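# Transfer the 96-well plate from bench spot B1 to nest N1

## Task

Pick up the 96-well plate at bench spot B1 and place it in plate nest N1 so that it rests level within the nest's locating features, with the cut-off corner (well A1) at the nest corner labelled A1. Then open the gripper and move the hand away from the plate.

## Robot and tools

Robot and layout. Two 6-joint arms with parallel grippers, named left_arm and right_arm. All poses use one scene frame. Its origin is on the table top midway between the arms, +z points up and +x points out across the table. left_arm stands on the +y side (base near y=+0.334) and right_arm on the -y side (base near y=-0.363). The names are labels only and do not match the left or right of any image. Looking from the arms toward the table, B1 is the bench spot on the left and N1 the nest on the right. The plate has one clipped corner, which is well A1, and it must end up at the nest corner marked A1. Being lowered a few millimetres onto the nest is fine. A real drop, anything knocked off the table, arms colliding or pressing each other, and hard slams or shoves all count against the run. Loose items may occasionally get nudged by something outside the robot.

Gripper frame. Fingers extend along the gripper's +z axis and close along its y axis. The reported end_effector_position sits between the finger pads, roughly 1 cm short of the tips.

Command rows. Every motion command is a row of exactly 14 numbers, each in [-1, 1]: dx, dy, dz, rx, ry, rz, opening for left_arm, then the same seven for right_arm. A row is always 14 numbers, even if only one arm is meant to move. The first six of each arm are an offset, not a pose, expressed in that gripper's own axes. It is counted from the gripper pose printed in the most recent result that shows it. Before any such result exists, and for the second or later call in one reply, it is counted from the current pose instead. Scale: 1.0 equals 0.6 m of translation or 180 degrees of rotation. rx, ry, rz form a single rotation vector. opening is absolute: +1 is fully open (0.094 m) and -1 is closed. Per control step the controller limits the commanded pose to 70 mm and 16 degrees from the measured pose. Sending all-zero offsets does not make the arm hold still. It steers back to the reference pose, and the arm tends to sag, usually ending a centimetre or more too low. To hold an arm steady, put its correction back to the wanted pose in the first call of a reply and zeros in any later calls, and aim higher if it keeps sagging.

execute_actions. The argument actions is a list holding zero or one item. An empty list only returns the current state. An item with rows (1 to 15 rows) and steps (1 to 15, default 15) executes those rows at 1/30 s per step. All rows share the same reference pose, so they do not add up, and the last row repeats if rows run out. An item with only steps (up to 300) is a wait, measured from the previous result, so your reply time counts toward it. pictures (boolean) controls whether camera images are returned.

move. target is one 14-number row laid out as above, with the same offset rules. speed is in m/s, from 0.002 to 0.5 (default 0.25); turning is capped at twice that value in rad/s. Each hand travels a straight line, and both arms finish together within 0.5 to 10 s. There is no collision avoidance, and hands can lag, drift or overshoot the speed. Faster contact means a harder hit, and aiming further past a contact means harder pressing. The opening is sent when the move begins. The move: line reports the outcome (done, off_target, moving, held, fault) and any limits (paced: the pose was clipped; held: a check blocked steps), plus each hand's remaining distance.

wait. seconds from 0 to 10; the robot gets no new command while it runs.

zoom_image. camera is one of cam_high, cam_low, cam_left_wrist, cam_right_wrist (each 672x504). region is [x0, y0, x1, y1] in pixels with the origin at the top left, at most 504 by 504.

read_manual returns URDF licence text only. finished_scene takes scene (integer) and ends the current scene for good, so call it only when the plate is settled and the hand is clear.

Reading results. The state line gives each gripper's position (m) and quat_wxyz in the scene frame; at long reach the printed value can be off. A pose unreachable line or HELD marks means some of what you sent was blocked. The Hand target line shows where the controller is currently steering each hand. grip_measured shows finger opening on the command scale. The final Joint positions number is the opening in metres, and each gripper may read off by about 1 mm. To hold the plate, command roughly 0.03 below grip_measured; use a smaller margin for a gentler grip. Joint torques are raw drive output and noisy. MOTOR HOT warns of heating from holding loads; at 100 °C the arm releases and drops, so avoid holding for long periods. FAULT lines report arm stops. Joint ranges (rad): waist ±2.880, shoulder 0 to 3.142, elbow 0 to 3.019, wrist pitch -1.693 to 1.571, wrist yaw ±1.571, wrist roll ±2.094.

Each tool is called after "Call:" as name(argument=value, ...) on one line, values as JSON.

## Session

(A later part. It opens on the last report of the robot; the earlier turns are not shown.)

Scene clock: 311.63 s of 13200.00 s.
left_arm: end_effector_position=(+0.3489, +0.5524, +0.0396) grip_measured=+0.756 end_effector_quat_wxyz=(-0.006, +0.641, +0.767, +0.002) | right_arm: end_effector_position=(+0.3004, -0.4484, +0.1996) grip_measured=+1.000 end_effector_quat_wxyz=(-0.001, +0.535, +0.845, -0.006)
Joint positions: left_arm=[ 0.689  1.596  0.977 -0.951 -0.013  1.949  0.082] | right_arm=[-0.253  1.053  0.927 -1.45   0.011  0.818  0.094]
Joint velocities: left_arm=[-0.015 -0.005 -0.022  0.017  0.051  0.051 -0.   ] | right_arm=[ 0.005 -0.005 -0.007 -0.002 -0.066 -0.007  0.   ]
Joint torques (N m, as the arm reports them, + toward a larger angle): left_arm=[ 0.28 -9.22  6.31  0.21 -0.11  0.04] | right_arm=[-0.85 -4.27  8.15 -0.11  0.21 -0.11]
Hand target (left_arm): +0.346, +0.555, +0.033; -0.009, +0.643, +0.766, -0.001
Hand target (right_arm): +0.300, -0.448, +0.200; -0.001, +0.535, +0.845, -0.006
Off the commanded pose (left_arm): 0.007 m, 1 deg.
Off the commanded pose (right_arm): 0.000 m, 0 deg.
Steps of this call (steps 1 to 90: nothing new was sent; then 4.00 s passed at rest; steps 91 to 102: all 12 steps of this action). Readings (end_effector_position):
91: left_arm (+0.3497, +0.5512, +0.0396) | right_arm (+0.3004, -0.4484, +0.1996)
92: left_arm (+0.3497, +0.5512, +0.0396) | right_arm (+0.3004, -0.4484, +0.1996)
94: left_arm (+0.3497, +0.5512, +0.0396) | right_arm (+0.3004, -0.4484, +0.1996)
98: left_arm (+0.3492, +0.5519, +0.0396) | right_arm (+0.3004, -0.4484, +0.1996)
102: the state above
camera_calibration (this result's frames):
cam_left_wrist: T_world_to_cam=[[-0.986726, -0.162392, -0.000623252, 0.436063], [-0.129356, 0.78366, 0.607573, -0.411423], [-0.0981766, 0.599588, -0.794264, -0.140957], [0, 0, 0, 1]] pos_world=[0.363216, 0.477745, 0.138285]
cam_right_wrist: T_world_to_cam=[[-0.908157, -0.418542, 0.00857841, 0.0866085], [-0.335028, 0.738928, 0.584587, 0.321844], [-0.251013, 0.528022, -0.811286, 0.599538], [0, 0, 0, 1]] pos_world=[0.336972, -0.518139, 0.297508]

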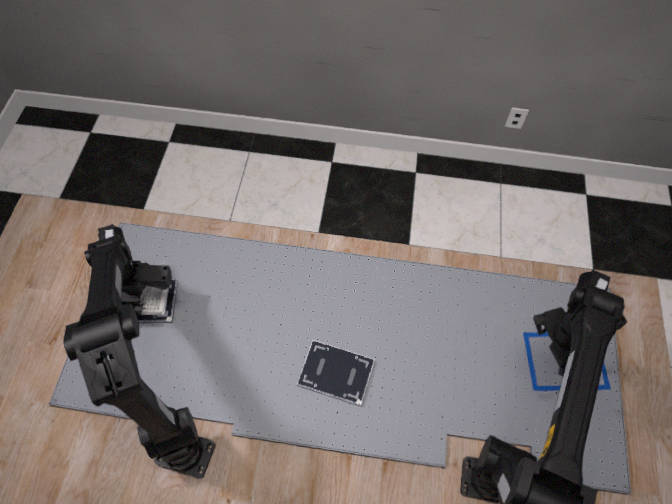

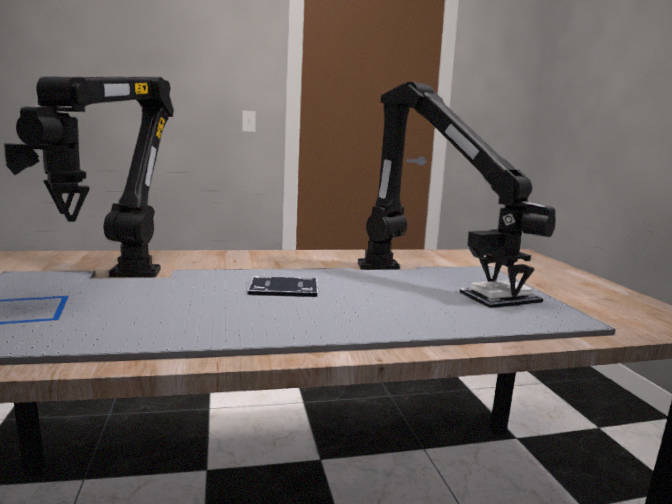

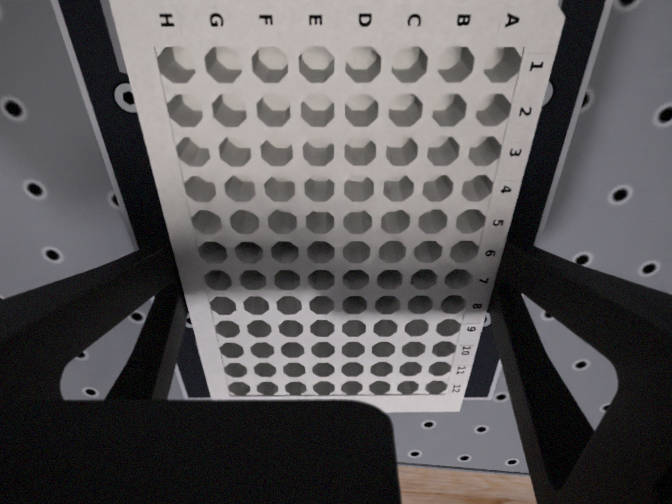

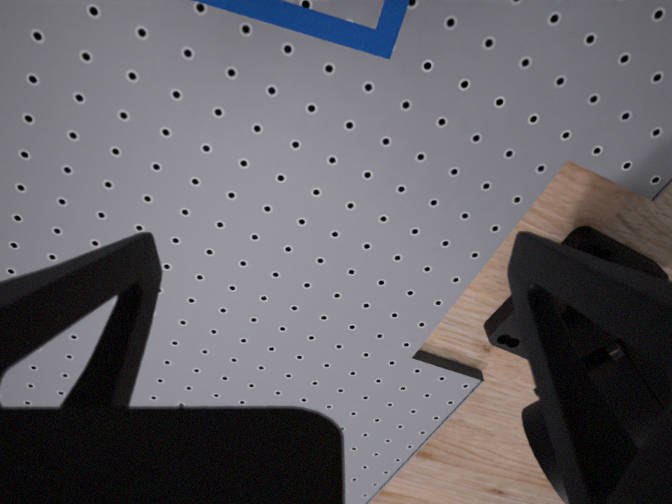

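Call:
execute_actions(actions=[{"rows":[[0.002,-0.002,0.0105,0.0025,0,0,0.72,0,0,0,0,0,0,1],[0,-0.001,0.0105,0.0025,0,-0.002,0.72,0,0,0,0,0,0,1],[0,-0.001,0.0105,0.0025,0,-0.0035,0.72,0,0,0,0,0,0,1],[0,-0.001,0.0105,0.0025,0,-0.0048,0.72,0,0,0,0,0,0,1]],"steps":12}])

Scene clock: 316.17 s of 13200.00 s.
left_arm: end_effector_position=(+0.3488, +0.5523, +0.0392) grip_measured=+0.756 end_effector_quat_wxyz=(-0.006, +0.639, +0.769, +0.002) | right_arm: end_effector_position=(+0.3004, -0.4484, +0.1996) grip_measured=+1.000 end_effector_quat_wxyz=(-0.001, +0.535, +0.845, -0.006)
Joint positions: left_arm=[ 0.689  1.598  0.977 -0.951 -0.013  1.943  0.082] | right_arm=[-0.253  1.053  0.927 -1.45   0.011  0.818  0.094]
Joint velocities: left_arm=[-0.005  0.005  0.027 -0.012  0.007 -0.066 -0.001] | right_arm=[ 0.005  0.005 -0.007  0.017 -0.007 -0.037  0.   ]
Joint torques (N m, as the arm reports them, + toward a larger angle): left_arm=[-0.5  -9.23  6.39  0.21 -0.11 -0.13] | right_arm=[-0.75 -4.2   8.14 -0.12  0.2  -0.11]
Hand target (left_arm): +0.348, +0.552, +0.033; -0.009, +0.635, +0.772, -0.001
Hand target (right_arm): +0.300, -0.448, +0.200; -0.001, +0.535, +0.845, -0.006
Off the commanded pose (left_arm): 0.006 m, 1 deg.
Off the commanded pose (right_arm): 0.000 m, 0 deg.
Steps of this call (steps 1 to 90: nothing new was sent; then 1.13 s passed at rest; steps 91 to 102: all 12 steps of this action). Readings (end_effector_position):
91: left_arm (+0.3489, +0.5524, +0.0396) | right_arm (+0.3004, -0.4484, +0.1996)
92: left_arm (+0.3489, +0.5524, +0.0396) | right_arm (+0.3004, -0.4484, +0.1996)
94: left_arm (+0.3489, +0.5524, +0.0395) | right_arm (+0.3004, -0.4484, +0.1996)
98: left_arm (+0.3489, +0.5524, +0.0393) | right_arm (+0.3004, -0.4484, +0.1996)
102: the state above
camera_calibration (this result's frames):
cam_left_wrist: T_world_to_cam=[[-0.985845, -0.167659, 0.000372066, 0.438529], [-0.132984, 0.783303, 0.607249, -0.409646], [-0.102102, 0.598604, -0.794511, -0.139362], [0, 0, 0, 1]] pos_world=[0.363616, 0.477823, 0.137869]
cam_right_wrist: T_world_to_cam=[[-0.908157, -0.418542, 0.00857841, 0.0866085], [-0.335028, 0.738928, 0.584587, 0.321844], [-0.251013, 0.528022, -0.811286, 0.599538], [0, 0, 0, 1]] pos_world=[0.336972, -0.518139, 0.297508]

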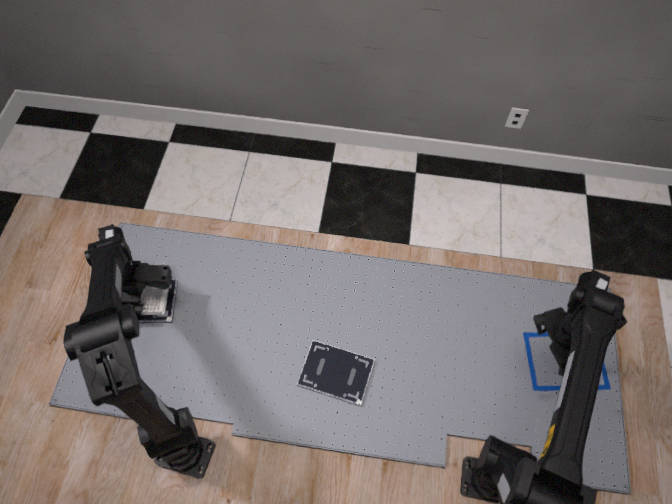

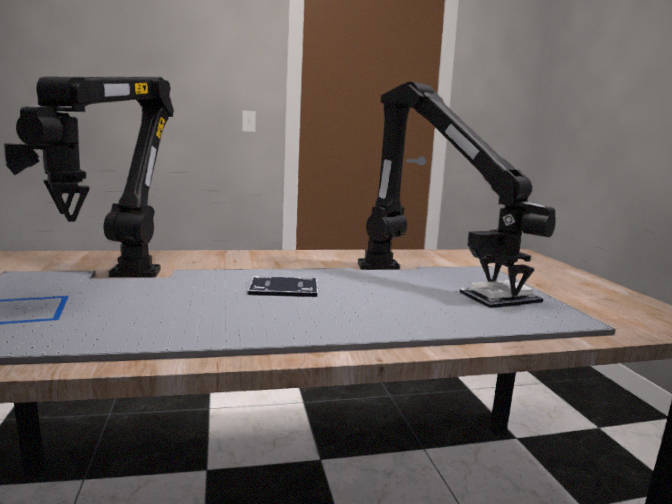

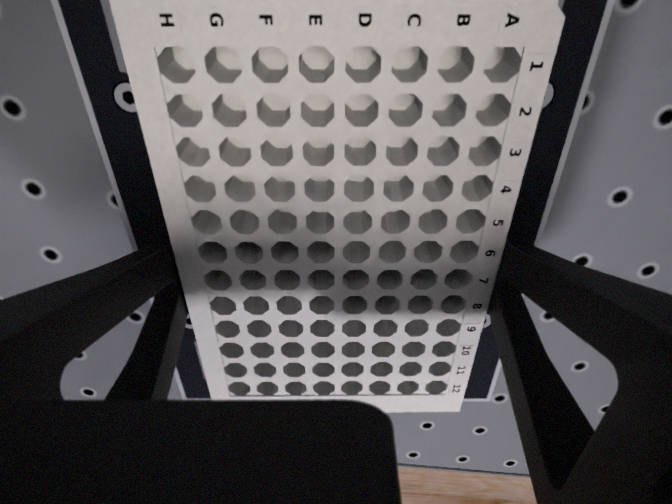

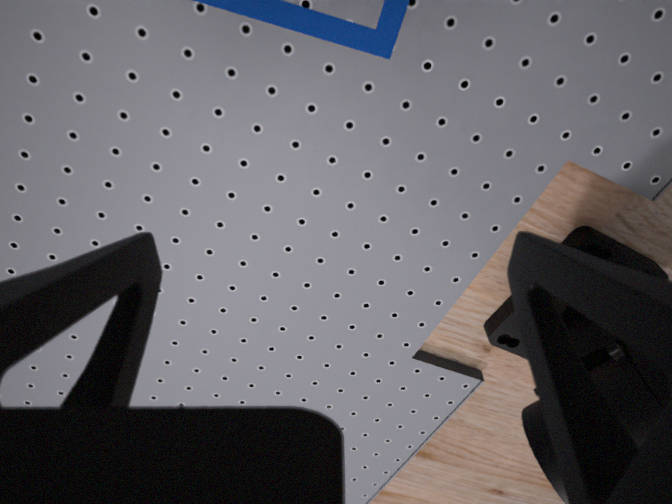

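Call:
execute_actions(actions=[{"rows":[[0,0,0.0105,0.002,0,-0.0035,0.72,0,0,0,0,0,0,1],[0.0003,0.001,0.0105,0.0015,0,-0.004,0.72,0,0,0,0,0,0,1],[0.0005,0.0015,0.011,0.001,0,-0.0043,0.72,0,0,0,0,0,0,1],[0.0005,0.0015,0.0115,0.001,0,-0.0043,0.72,0,0,0,0,0,0,1],[0.0005,0.0015,0.012,0.001,0,-0.0043,0.72,0,0,0,0,0,0,1],[0.0005,0.0015,0.0125,0.001,0,-0.0043,0.72,0,0,0,0,0,0,1],[0.0005,0.0015,0.013,0.001,0,-0.0043,0.72,0,0,0,0,0,0,1]],"steps":15}])

Scene clock: 321.60 s of 13200.00 s.
left_arm: end_effector_position=(+0.3497, +0.5529, +0.0374) grip_measured=+0.756 end_effector_quat_wxyz=(-0.006, +0.637, +0.771, +0.002) | right_arm: end_effector_position=(+0.3004, -0.4484, +0.1996) grip_measured=+1.000 end_effector_quat_wxyz=(-0.001, +0.535, +0.845, -0.006)
Joint positions: left_arm=[ 0.689  1.602  0.977 -0.945 -0.013  1.939  0.082] | right_arm=[-0.253  1.053  0.927 -1.45   0.011  0.818  0.094]
Joint velocities: left_arm=[-0.015 -0.015 -0.007 -0.017  0.037 -0.037  0.   ] | right_arm=[-0.015 -0.005 -0.007 -0.012 -0.022  0.037  0.   ]
Joint torques (N m, as the arm reports them, + toward a larger angle): left_arm=[-0.51 -9.29  6.33  0.27 -0.04 -0.13] | right_arm=[-0.86 -4.23  8.13 -0.12  0.2  -0.12]
Hand target (left_arm): +0.350, +0.553, +0.032; -0.007, +0.634, +0.773, +0.000
Hand target (right_arm): +0.300, -0.448, +0.200; -0.001, +0.535, +0.845, -0.006
Off the commanded pose (left_arm): 0.006 m, 1 deg.
Off the commanded pose (right_arm): 0.000 m, 0 deg.
Steps of this call (steps 1 to 90: nothing new was sent; then 1.93 s passed at rest; steps 91 to 105: all 15 steps of this action). Readings (end_effector_position):
91: left_arm (+0.3488, +0.5523, +0.0392) | right_arm (+0.3004, -0.4484, +0.1996)
92: left_arm (+0.3488, +0.5523, +0.0392) | right_arm (+0.3004, -0.4484, +0.1996)
94: left_arm (+0.3491, +0.5525, +0.0387) | right_arm (+0.3004, -0.4484, +0.1996)
98: left_arm (+0.3498, +0.5529, +0.0378) | right_arm (+0.3004, -0.4484, +0.1996)
105: the state above
camera_calibration (this result's frames):
cam_left_wrist: T_world_to_cam=[[-0.985001, -0.172545, -0.00110038, 0.441989], [-0.137685, 0.782121, 0.607725, -0.406609], [-0.104, 0.598762, -0.794146, -0.140463], [0, 0, 0, 1]] pos_world=[0.364768, 0.478384, 0.136045]
cam_right_wrist: T_world_to_cam=[[-0.908157, -0.418542, 0.00857841, 0.0866085], [-0.335028, 0.738928, 0.584587, 0.321844], [-0.251013, 0.528022, -0.811286, 0.599538], [0, 0, 0, 1]] pos_world=[0.336972, -0.518139, 0.297508]

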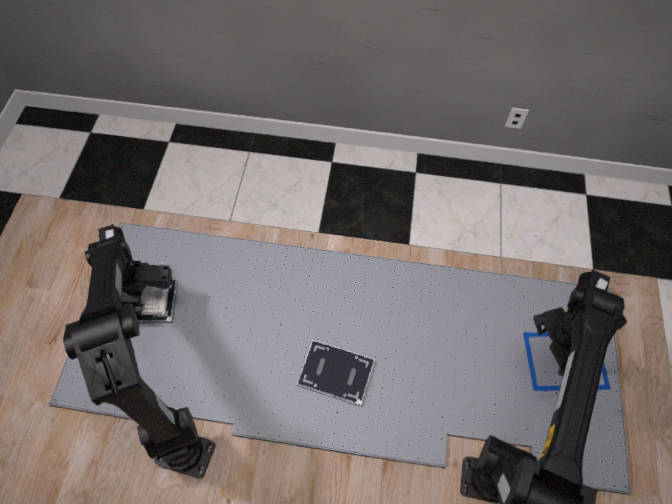

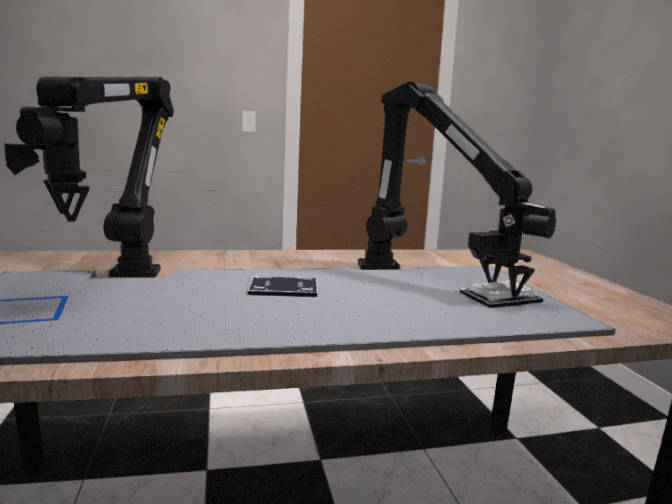

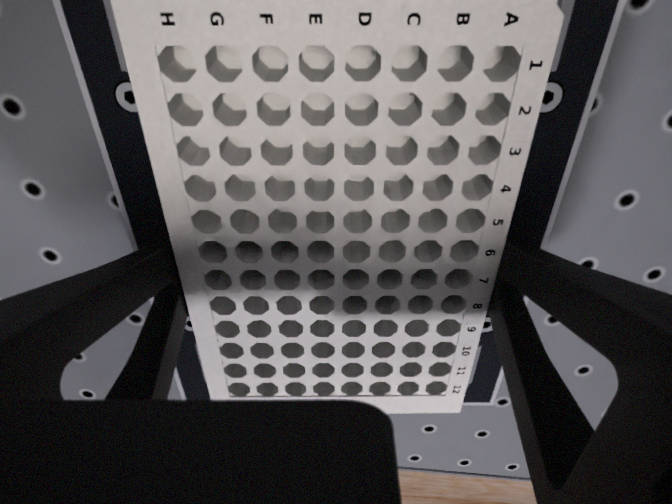

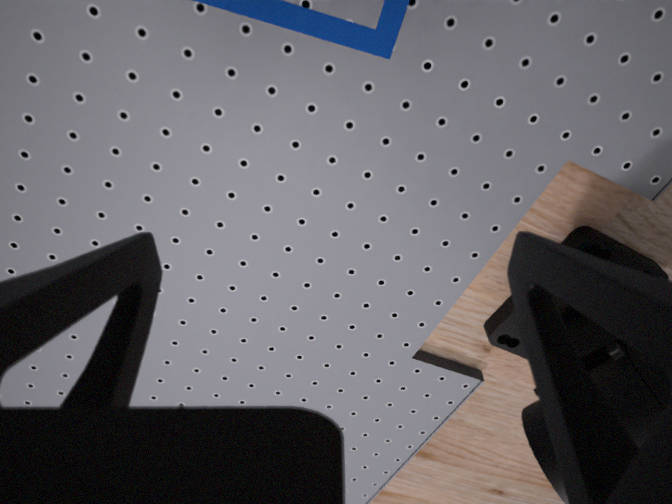

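Call:
execute_actions(actions=[{"rows":[[0,0,0,0,0,0,0.74,0,0,0,0,0,0,1],[0,0,0,0,0,0,0.75,0,0,0,0,0,0,1],[0,0,0,0,0,0,0.76,0,0,0,0,0,0,1],[0,0,0,0,0,0,0.77,0,0,0,0,0,0,1],[0,0,0,0,0,0,0.79,0,0,0,0,0,0,1],[0,0,0,0,0,0,0.83,0,0,0,0,0,0,1],[0,0,0,0,0,0,0.88,0,0,0,0,0,0,1],[0,0,0,0,0,0,0.94,0,0,0,0,0,0,1],[0,0,0,0,0,0,1,0,0,0,0,0,0,1]],"steps":15}])

Scene clock: 330.40 s of 13200.00 s.
left_arm: end_effector_position=(+0.3497, +0.5529, +0.0374) grip_measured=+1.000 end_effector_quat_wxyz=(-0.006, +0.637, +0.771, +0.002) | right_arm: end_effector_position=(+0.3004, -0.4484, +0.1996) grip_measured=+1.000 end_effector_quat_wxyz=(-0.001, +0.535, +0.845, -0.006)
Joint positions: left_arm=[ 0.689  1.602  0.977 -0.945 -0.013  1.939  0.094] | right_arm=[-0.253  1.053  0.927 -1.45   0.011  0.818  0.094]
Joint velocities: left_arm=[-0.024  0.005  0.007 -0.002  0.022  0.007  0.   ] | right_arm=[-0.015 -0.024 -0.002 -0.007 -0.007 -0.022  0.   ]
Joint torques (N m, as the arm reports them, + toward a larger angle): left_arm=[ -0.5  -10.01   6.73  -0.11   0.01  -0.05] | right_arm=[-0.78 -4.11  8.14 -0.06  0.2  -0.12]
Hand target (left_arm): +0.350, +0.553, +0.037; -0.006, +0.637, +0.771, +0.002
Hand target (right_arm): +0.300, -0.448, +0.200; -0.001, +0.535, +0.845, -0.006
Off the commanded pose (left_arm): 0.000 m, 0 deg.
Off the commanded pose (right_arm): 0.000 m, 0 deg.
Steps of this call (steps 1 to 90: nothing new was sent; then 5.30 s passed at rest; steps 91 to 105: all 15 steps of this action). Readings (end_effector_position):
91: left_arm (+0.3497, +0.5529, +0.0374) | right_arm (+0.3004, -0.4484, +0.1996)
92: left_arm (+0.3497, +0.5529, +0.0374) | right_arm (+0.3004, -0.4484, +0.1996)
94: left_arm (+0.3497, +0.5529, +0.0374) | right_arm (+0.3004, -0.4484, +0.1996)
98: left_arm (+0.3497, +0.5529, +0.0374) | right_arm (+0.3004, -0.4484, +0.1996)
105: the state above
camera_calibration (this result's frames):
cam_left_wrist: T_world_to_cam=[[-0.985001, -0.172545, -0.00110038, 0.441989], [-0.137685, 0.782121, 0.607725, -0.406609], [-0.104, 0.598762, -0.794146, -0.140463], [0, 0, 0, 1]] pos_world=[0.364768, 0.478384, 0.136045]
cam_right_wrist: T_world_to_cam=[[-0.908157, -0.418542, 0.00857841, 0.0866085], [-0.335028, 0.738928, 0.584587, 0.321844], [-0.251013, 0.528022, -0.811286, 0.599538], [0, 0, 0, 1]] pos_world=[0.336972, -0.518139, 0.297508]

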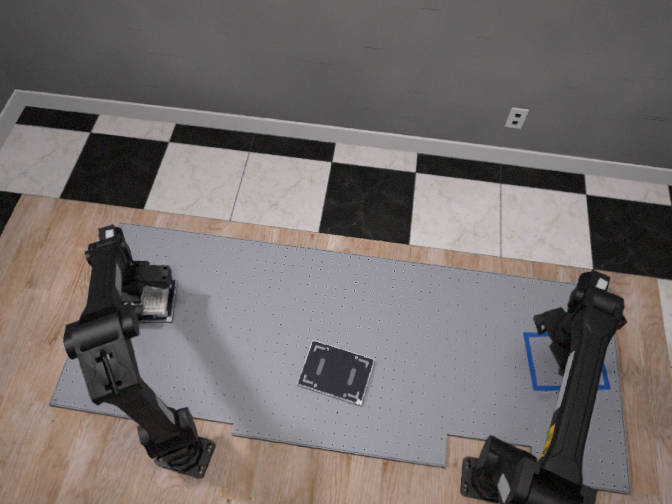

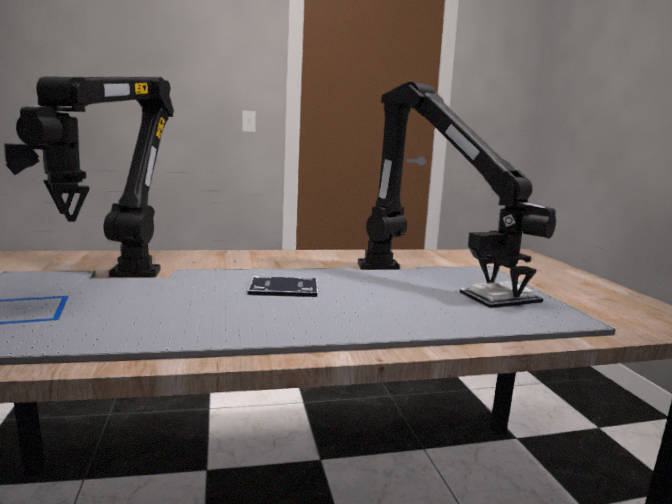

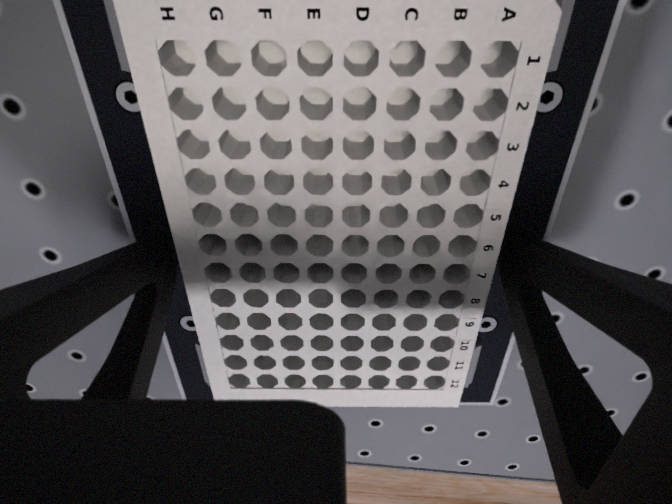

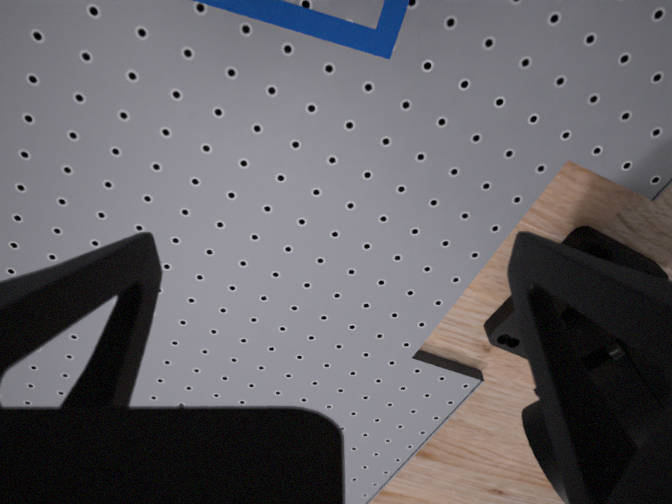

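Call:
execute_actions(actions=[{"rows":[[0.0004,0.001,-0.005,-0.0023,0.0009,0,1,0,0,0,0,0,0,1],[0.0009,0.0022,-0.01,-0.0046,0.0018,0,1,0,0,0,0,0,0,1],[0.0013,0.0033,-0.015,-0.0068,0.0027,0,1,0,0,0,0,0,0,1],[0.0017,0.0044,-0.02,-0.0091,0.0036,0,1,0,0,0,0,0,0,1],[0.0021,0.0055,-0.025,-0.0114,0.0045,0,1,0,0,0,0,0,0,1],[0.0026,0.0066,-0.03,-0.0137,0.0054,0,1,0,0,0,0,0,0,1],[0.003,0.0077,-0.035,-0.016,0.0063,0,1,0,0,0,0,0,0,1],[0.0034,0.0088,-0.04,-0.0182,0.0072,0,1,0,0,0,0,0,0,1],[0.0039,0.0099,-0.045,-0.0205,0.0081,0,1,0,0,0,0,0,0,1],[0.0043,0.011,-0.05,-0.0228,0.009,0,1,0,0,0,0,0,0,1]],"steps":15}], pictures=false)

Scene clock: 338.70 s of 13200.00 s.
left_arm: end_effector_position=(+0.3545, +0.5559, +0.0652) grip_measured=+1.000 end_effector_quat_wxyz=(+0.005, +0.637, +0.770, +0.036) | right_arm: end_effector_position=(+0.3004, -0.4484, +0.1996) grip_measured=+1.000 end_effector_quat_wxyz=(-0.001, +0.535, +0.845, -0.006)
Joint positions: left_arm=[ 0.689  1.531  0.977 -0.945 -0.013  1.939  0.094] | right_arm=[-0.253  1.053  0.927 -1.45   0.011  0.818  0.094]
Joint velocities: left_arm=[-0.005 -0.034 -0.002  0.007 -0.037  0.007  0.   ] | right_arm=[-0.005 -0.005 -0.012 -0.007  0.051 -0.051  0.   ]
Joint torques (N m, as the arm reports them, + toward a larger angle): left_arm=[-0.52 -9.69  7.14  0.03  0.01 -0.05] | right_arm=[-0.79 -4.27  8.13 -0.1   0.2  -0.11]
Hand target (left_arm): +0.356, +0.556, +0.067; +0.006, +0.637, +0.770, +0.039
Hand target (right_arm): +0.300, -0.448, +0.200; -0.001, +0.535, +0.845, -0.006
Off the commanded pose (left_arm): 0.003 m, 0 deg.
Off the commanded pose (right_arm): 0.000 m, 0 deg.
Steps of this call (steps 1 to 90: nothing new was sent; then 4.80 s passed at rest; steps 91 to 105: all 15 steps of this action). Readings (end_effector_position):
91: left_arm (+0.3497, +0.5529, +0.0374) | right_arm (+0.3004, -0.4484, +0.1996)
92: left_arm (+0.3497, +0.5529, +0.0374) | right_arm (+0.3004, -0.4484, +0.1996)
94: left_arm (+0.3499, +0.5530, +0.0380) | right_arm (+0.3004, -0.4484, +0.1996)
98: left_arm (+0.3514, +0.5539, +0.0459) | right_arm (+0.3004, -0.4484, +0.1996)
105: the state above

Clean lift. Move up and away.

Call:
move(target=[-0.25,0,-0.2,0.015,-0.006,0,1, 0,0,0,0,0,0,1], speed=0.2)

Call:
zoom_image(camera="cam_low", region=[440, 260, 560, 320])

Scene clock: 342.13 s of 13200.00 s.
left_arm: end_effector_position=(+0.3595, +0.3997, +0.1605) grip_measured=+1.000 end_effector_quat_wxyz=(-0.017, +0.642, +0.766, -0.003) | right_arm: end_effector_position=(+0.3004, -0.4484, +0.1996) grip_measured=+1.000 end_effector_quat_wxyz=(-0.001, +0.535, +0.845, -0.006)
Joint positions: left_arm=[ 0.305  1.348  1.059 -1.309 -0.022  1.567  0.094] | right_arm=[-0.253  1.053  0.927 -1.45   0.011  0.818  0.094]
Joint velocities: left_arm=[ 0.005 -0.005  0.012  0.002  0.022 -0.007  0.   ] | right_arm=[-0.005 -0.005 -0.002 -0.007  0.022 -0.007  0.   ]
Joint torques (N m, as the arm reports them, + toward a larger angle): left_arm=[-0.3  -8.49 11.26 -0.44 -0.18 -0.14] | right_arm=[-0.81 -4.3   8.11 -0.11  0.21 -0.11]
Hand target (left_arm): +0.373, +0.403, +0.180; -0.005, +0.637, +0.771, +0.015
Hand target (right_arm): +0.300, -0.448, +0.200; -0.001, +0.535, +0.845, -0.006
Off the commanded pose (left_arm): 0.025 m, 3 deg.
Off the commanded pose (right_arm): 0.000 m, 0 deg.
move: off_target (left_arm)
camera_calibration (this result's frames):
cam_left_wrist: T_world_to_cam=[[-0.987074, -0.158882, 0.0210094, 0.417079], [-0.112463, 0.780076, 0.615495, -0.369743], [-0.11418, 0.605177, -0.787861, 0.0501915], [0, 0, 0, 1]] pos_world=[0.375837, 0.324319, 0.258356]
cam_right_wrist: T_world_to_cam=[[-0.908157, -0.418542, 0.00857841, 0.0866085], [-0.335028, 0.738928, 0.584587, 0.321844], [-0.251013, 0.528022, -0.811286, 0.599538], [0, 0, 0, 1]] pos_world=[0.336972, -0.518139, 0.297508]

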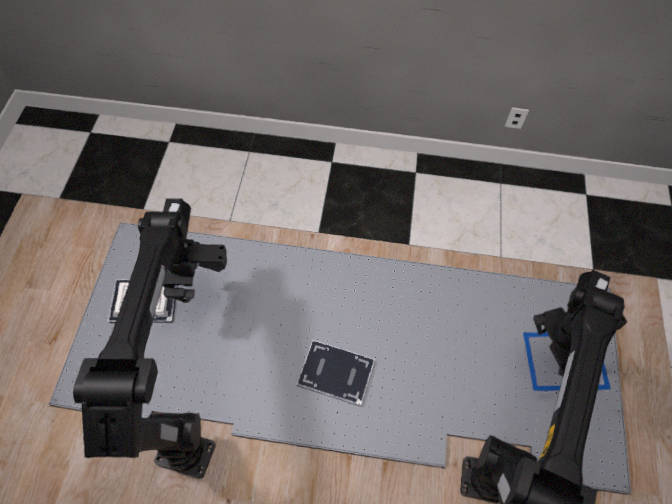

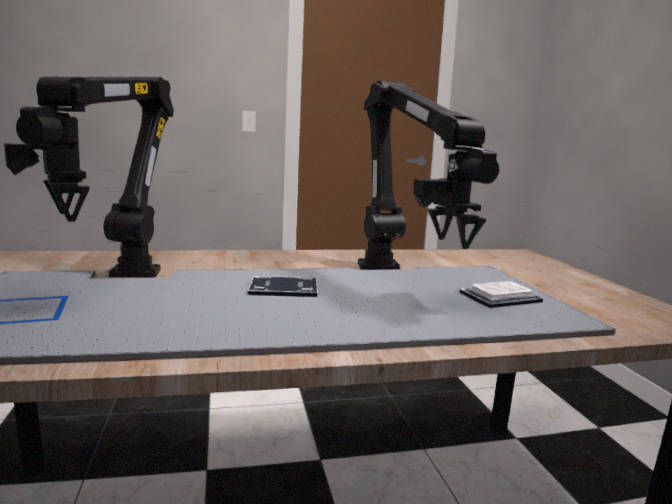

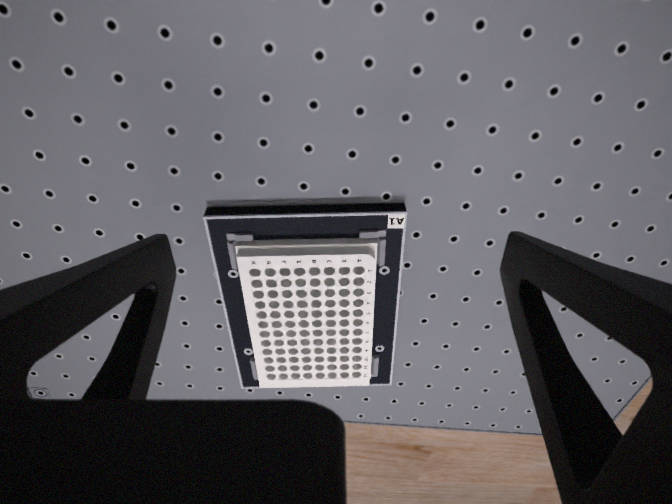

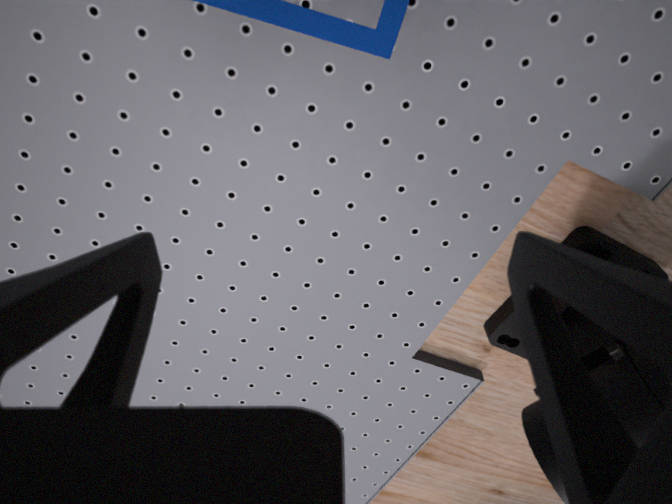

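Region (440, 260, 560, 320) of cam_low's 672x504 image, scaled by 4.200, with more detail than that image has.

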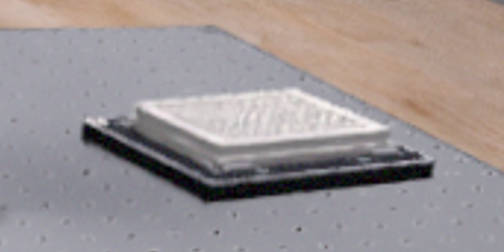

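The plate is seated flat, with A1 at the marked corner.

Call:
finished_scene(scene=2)

The scene is finished: the task was done.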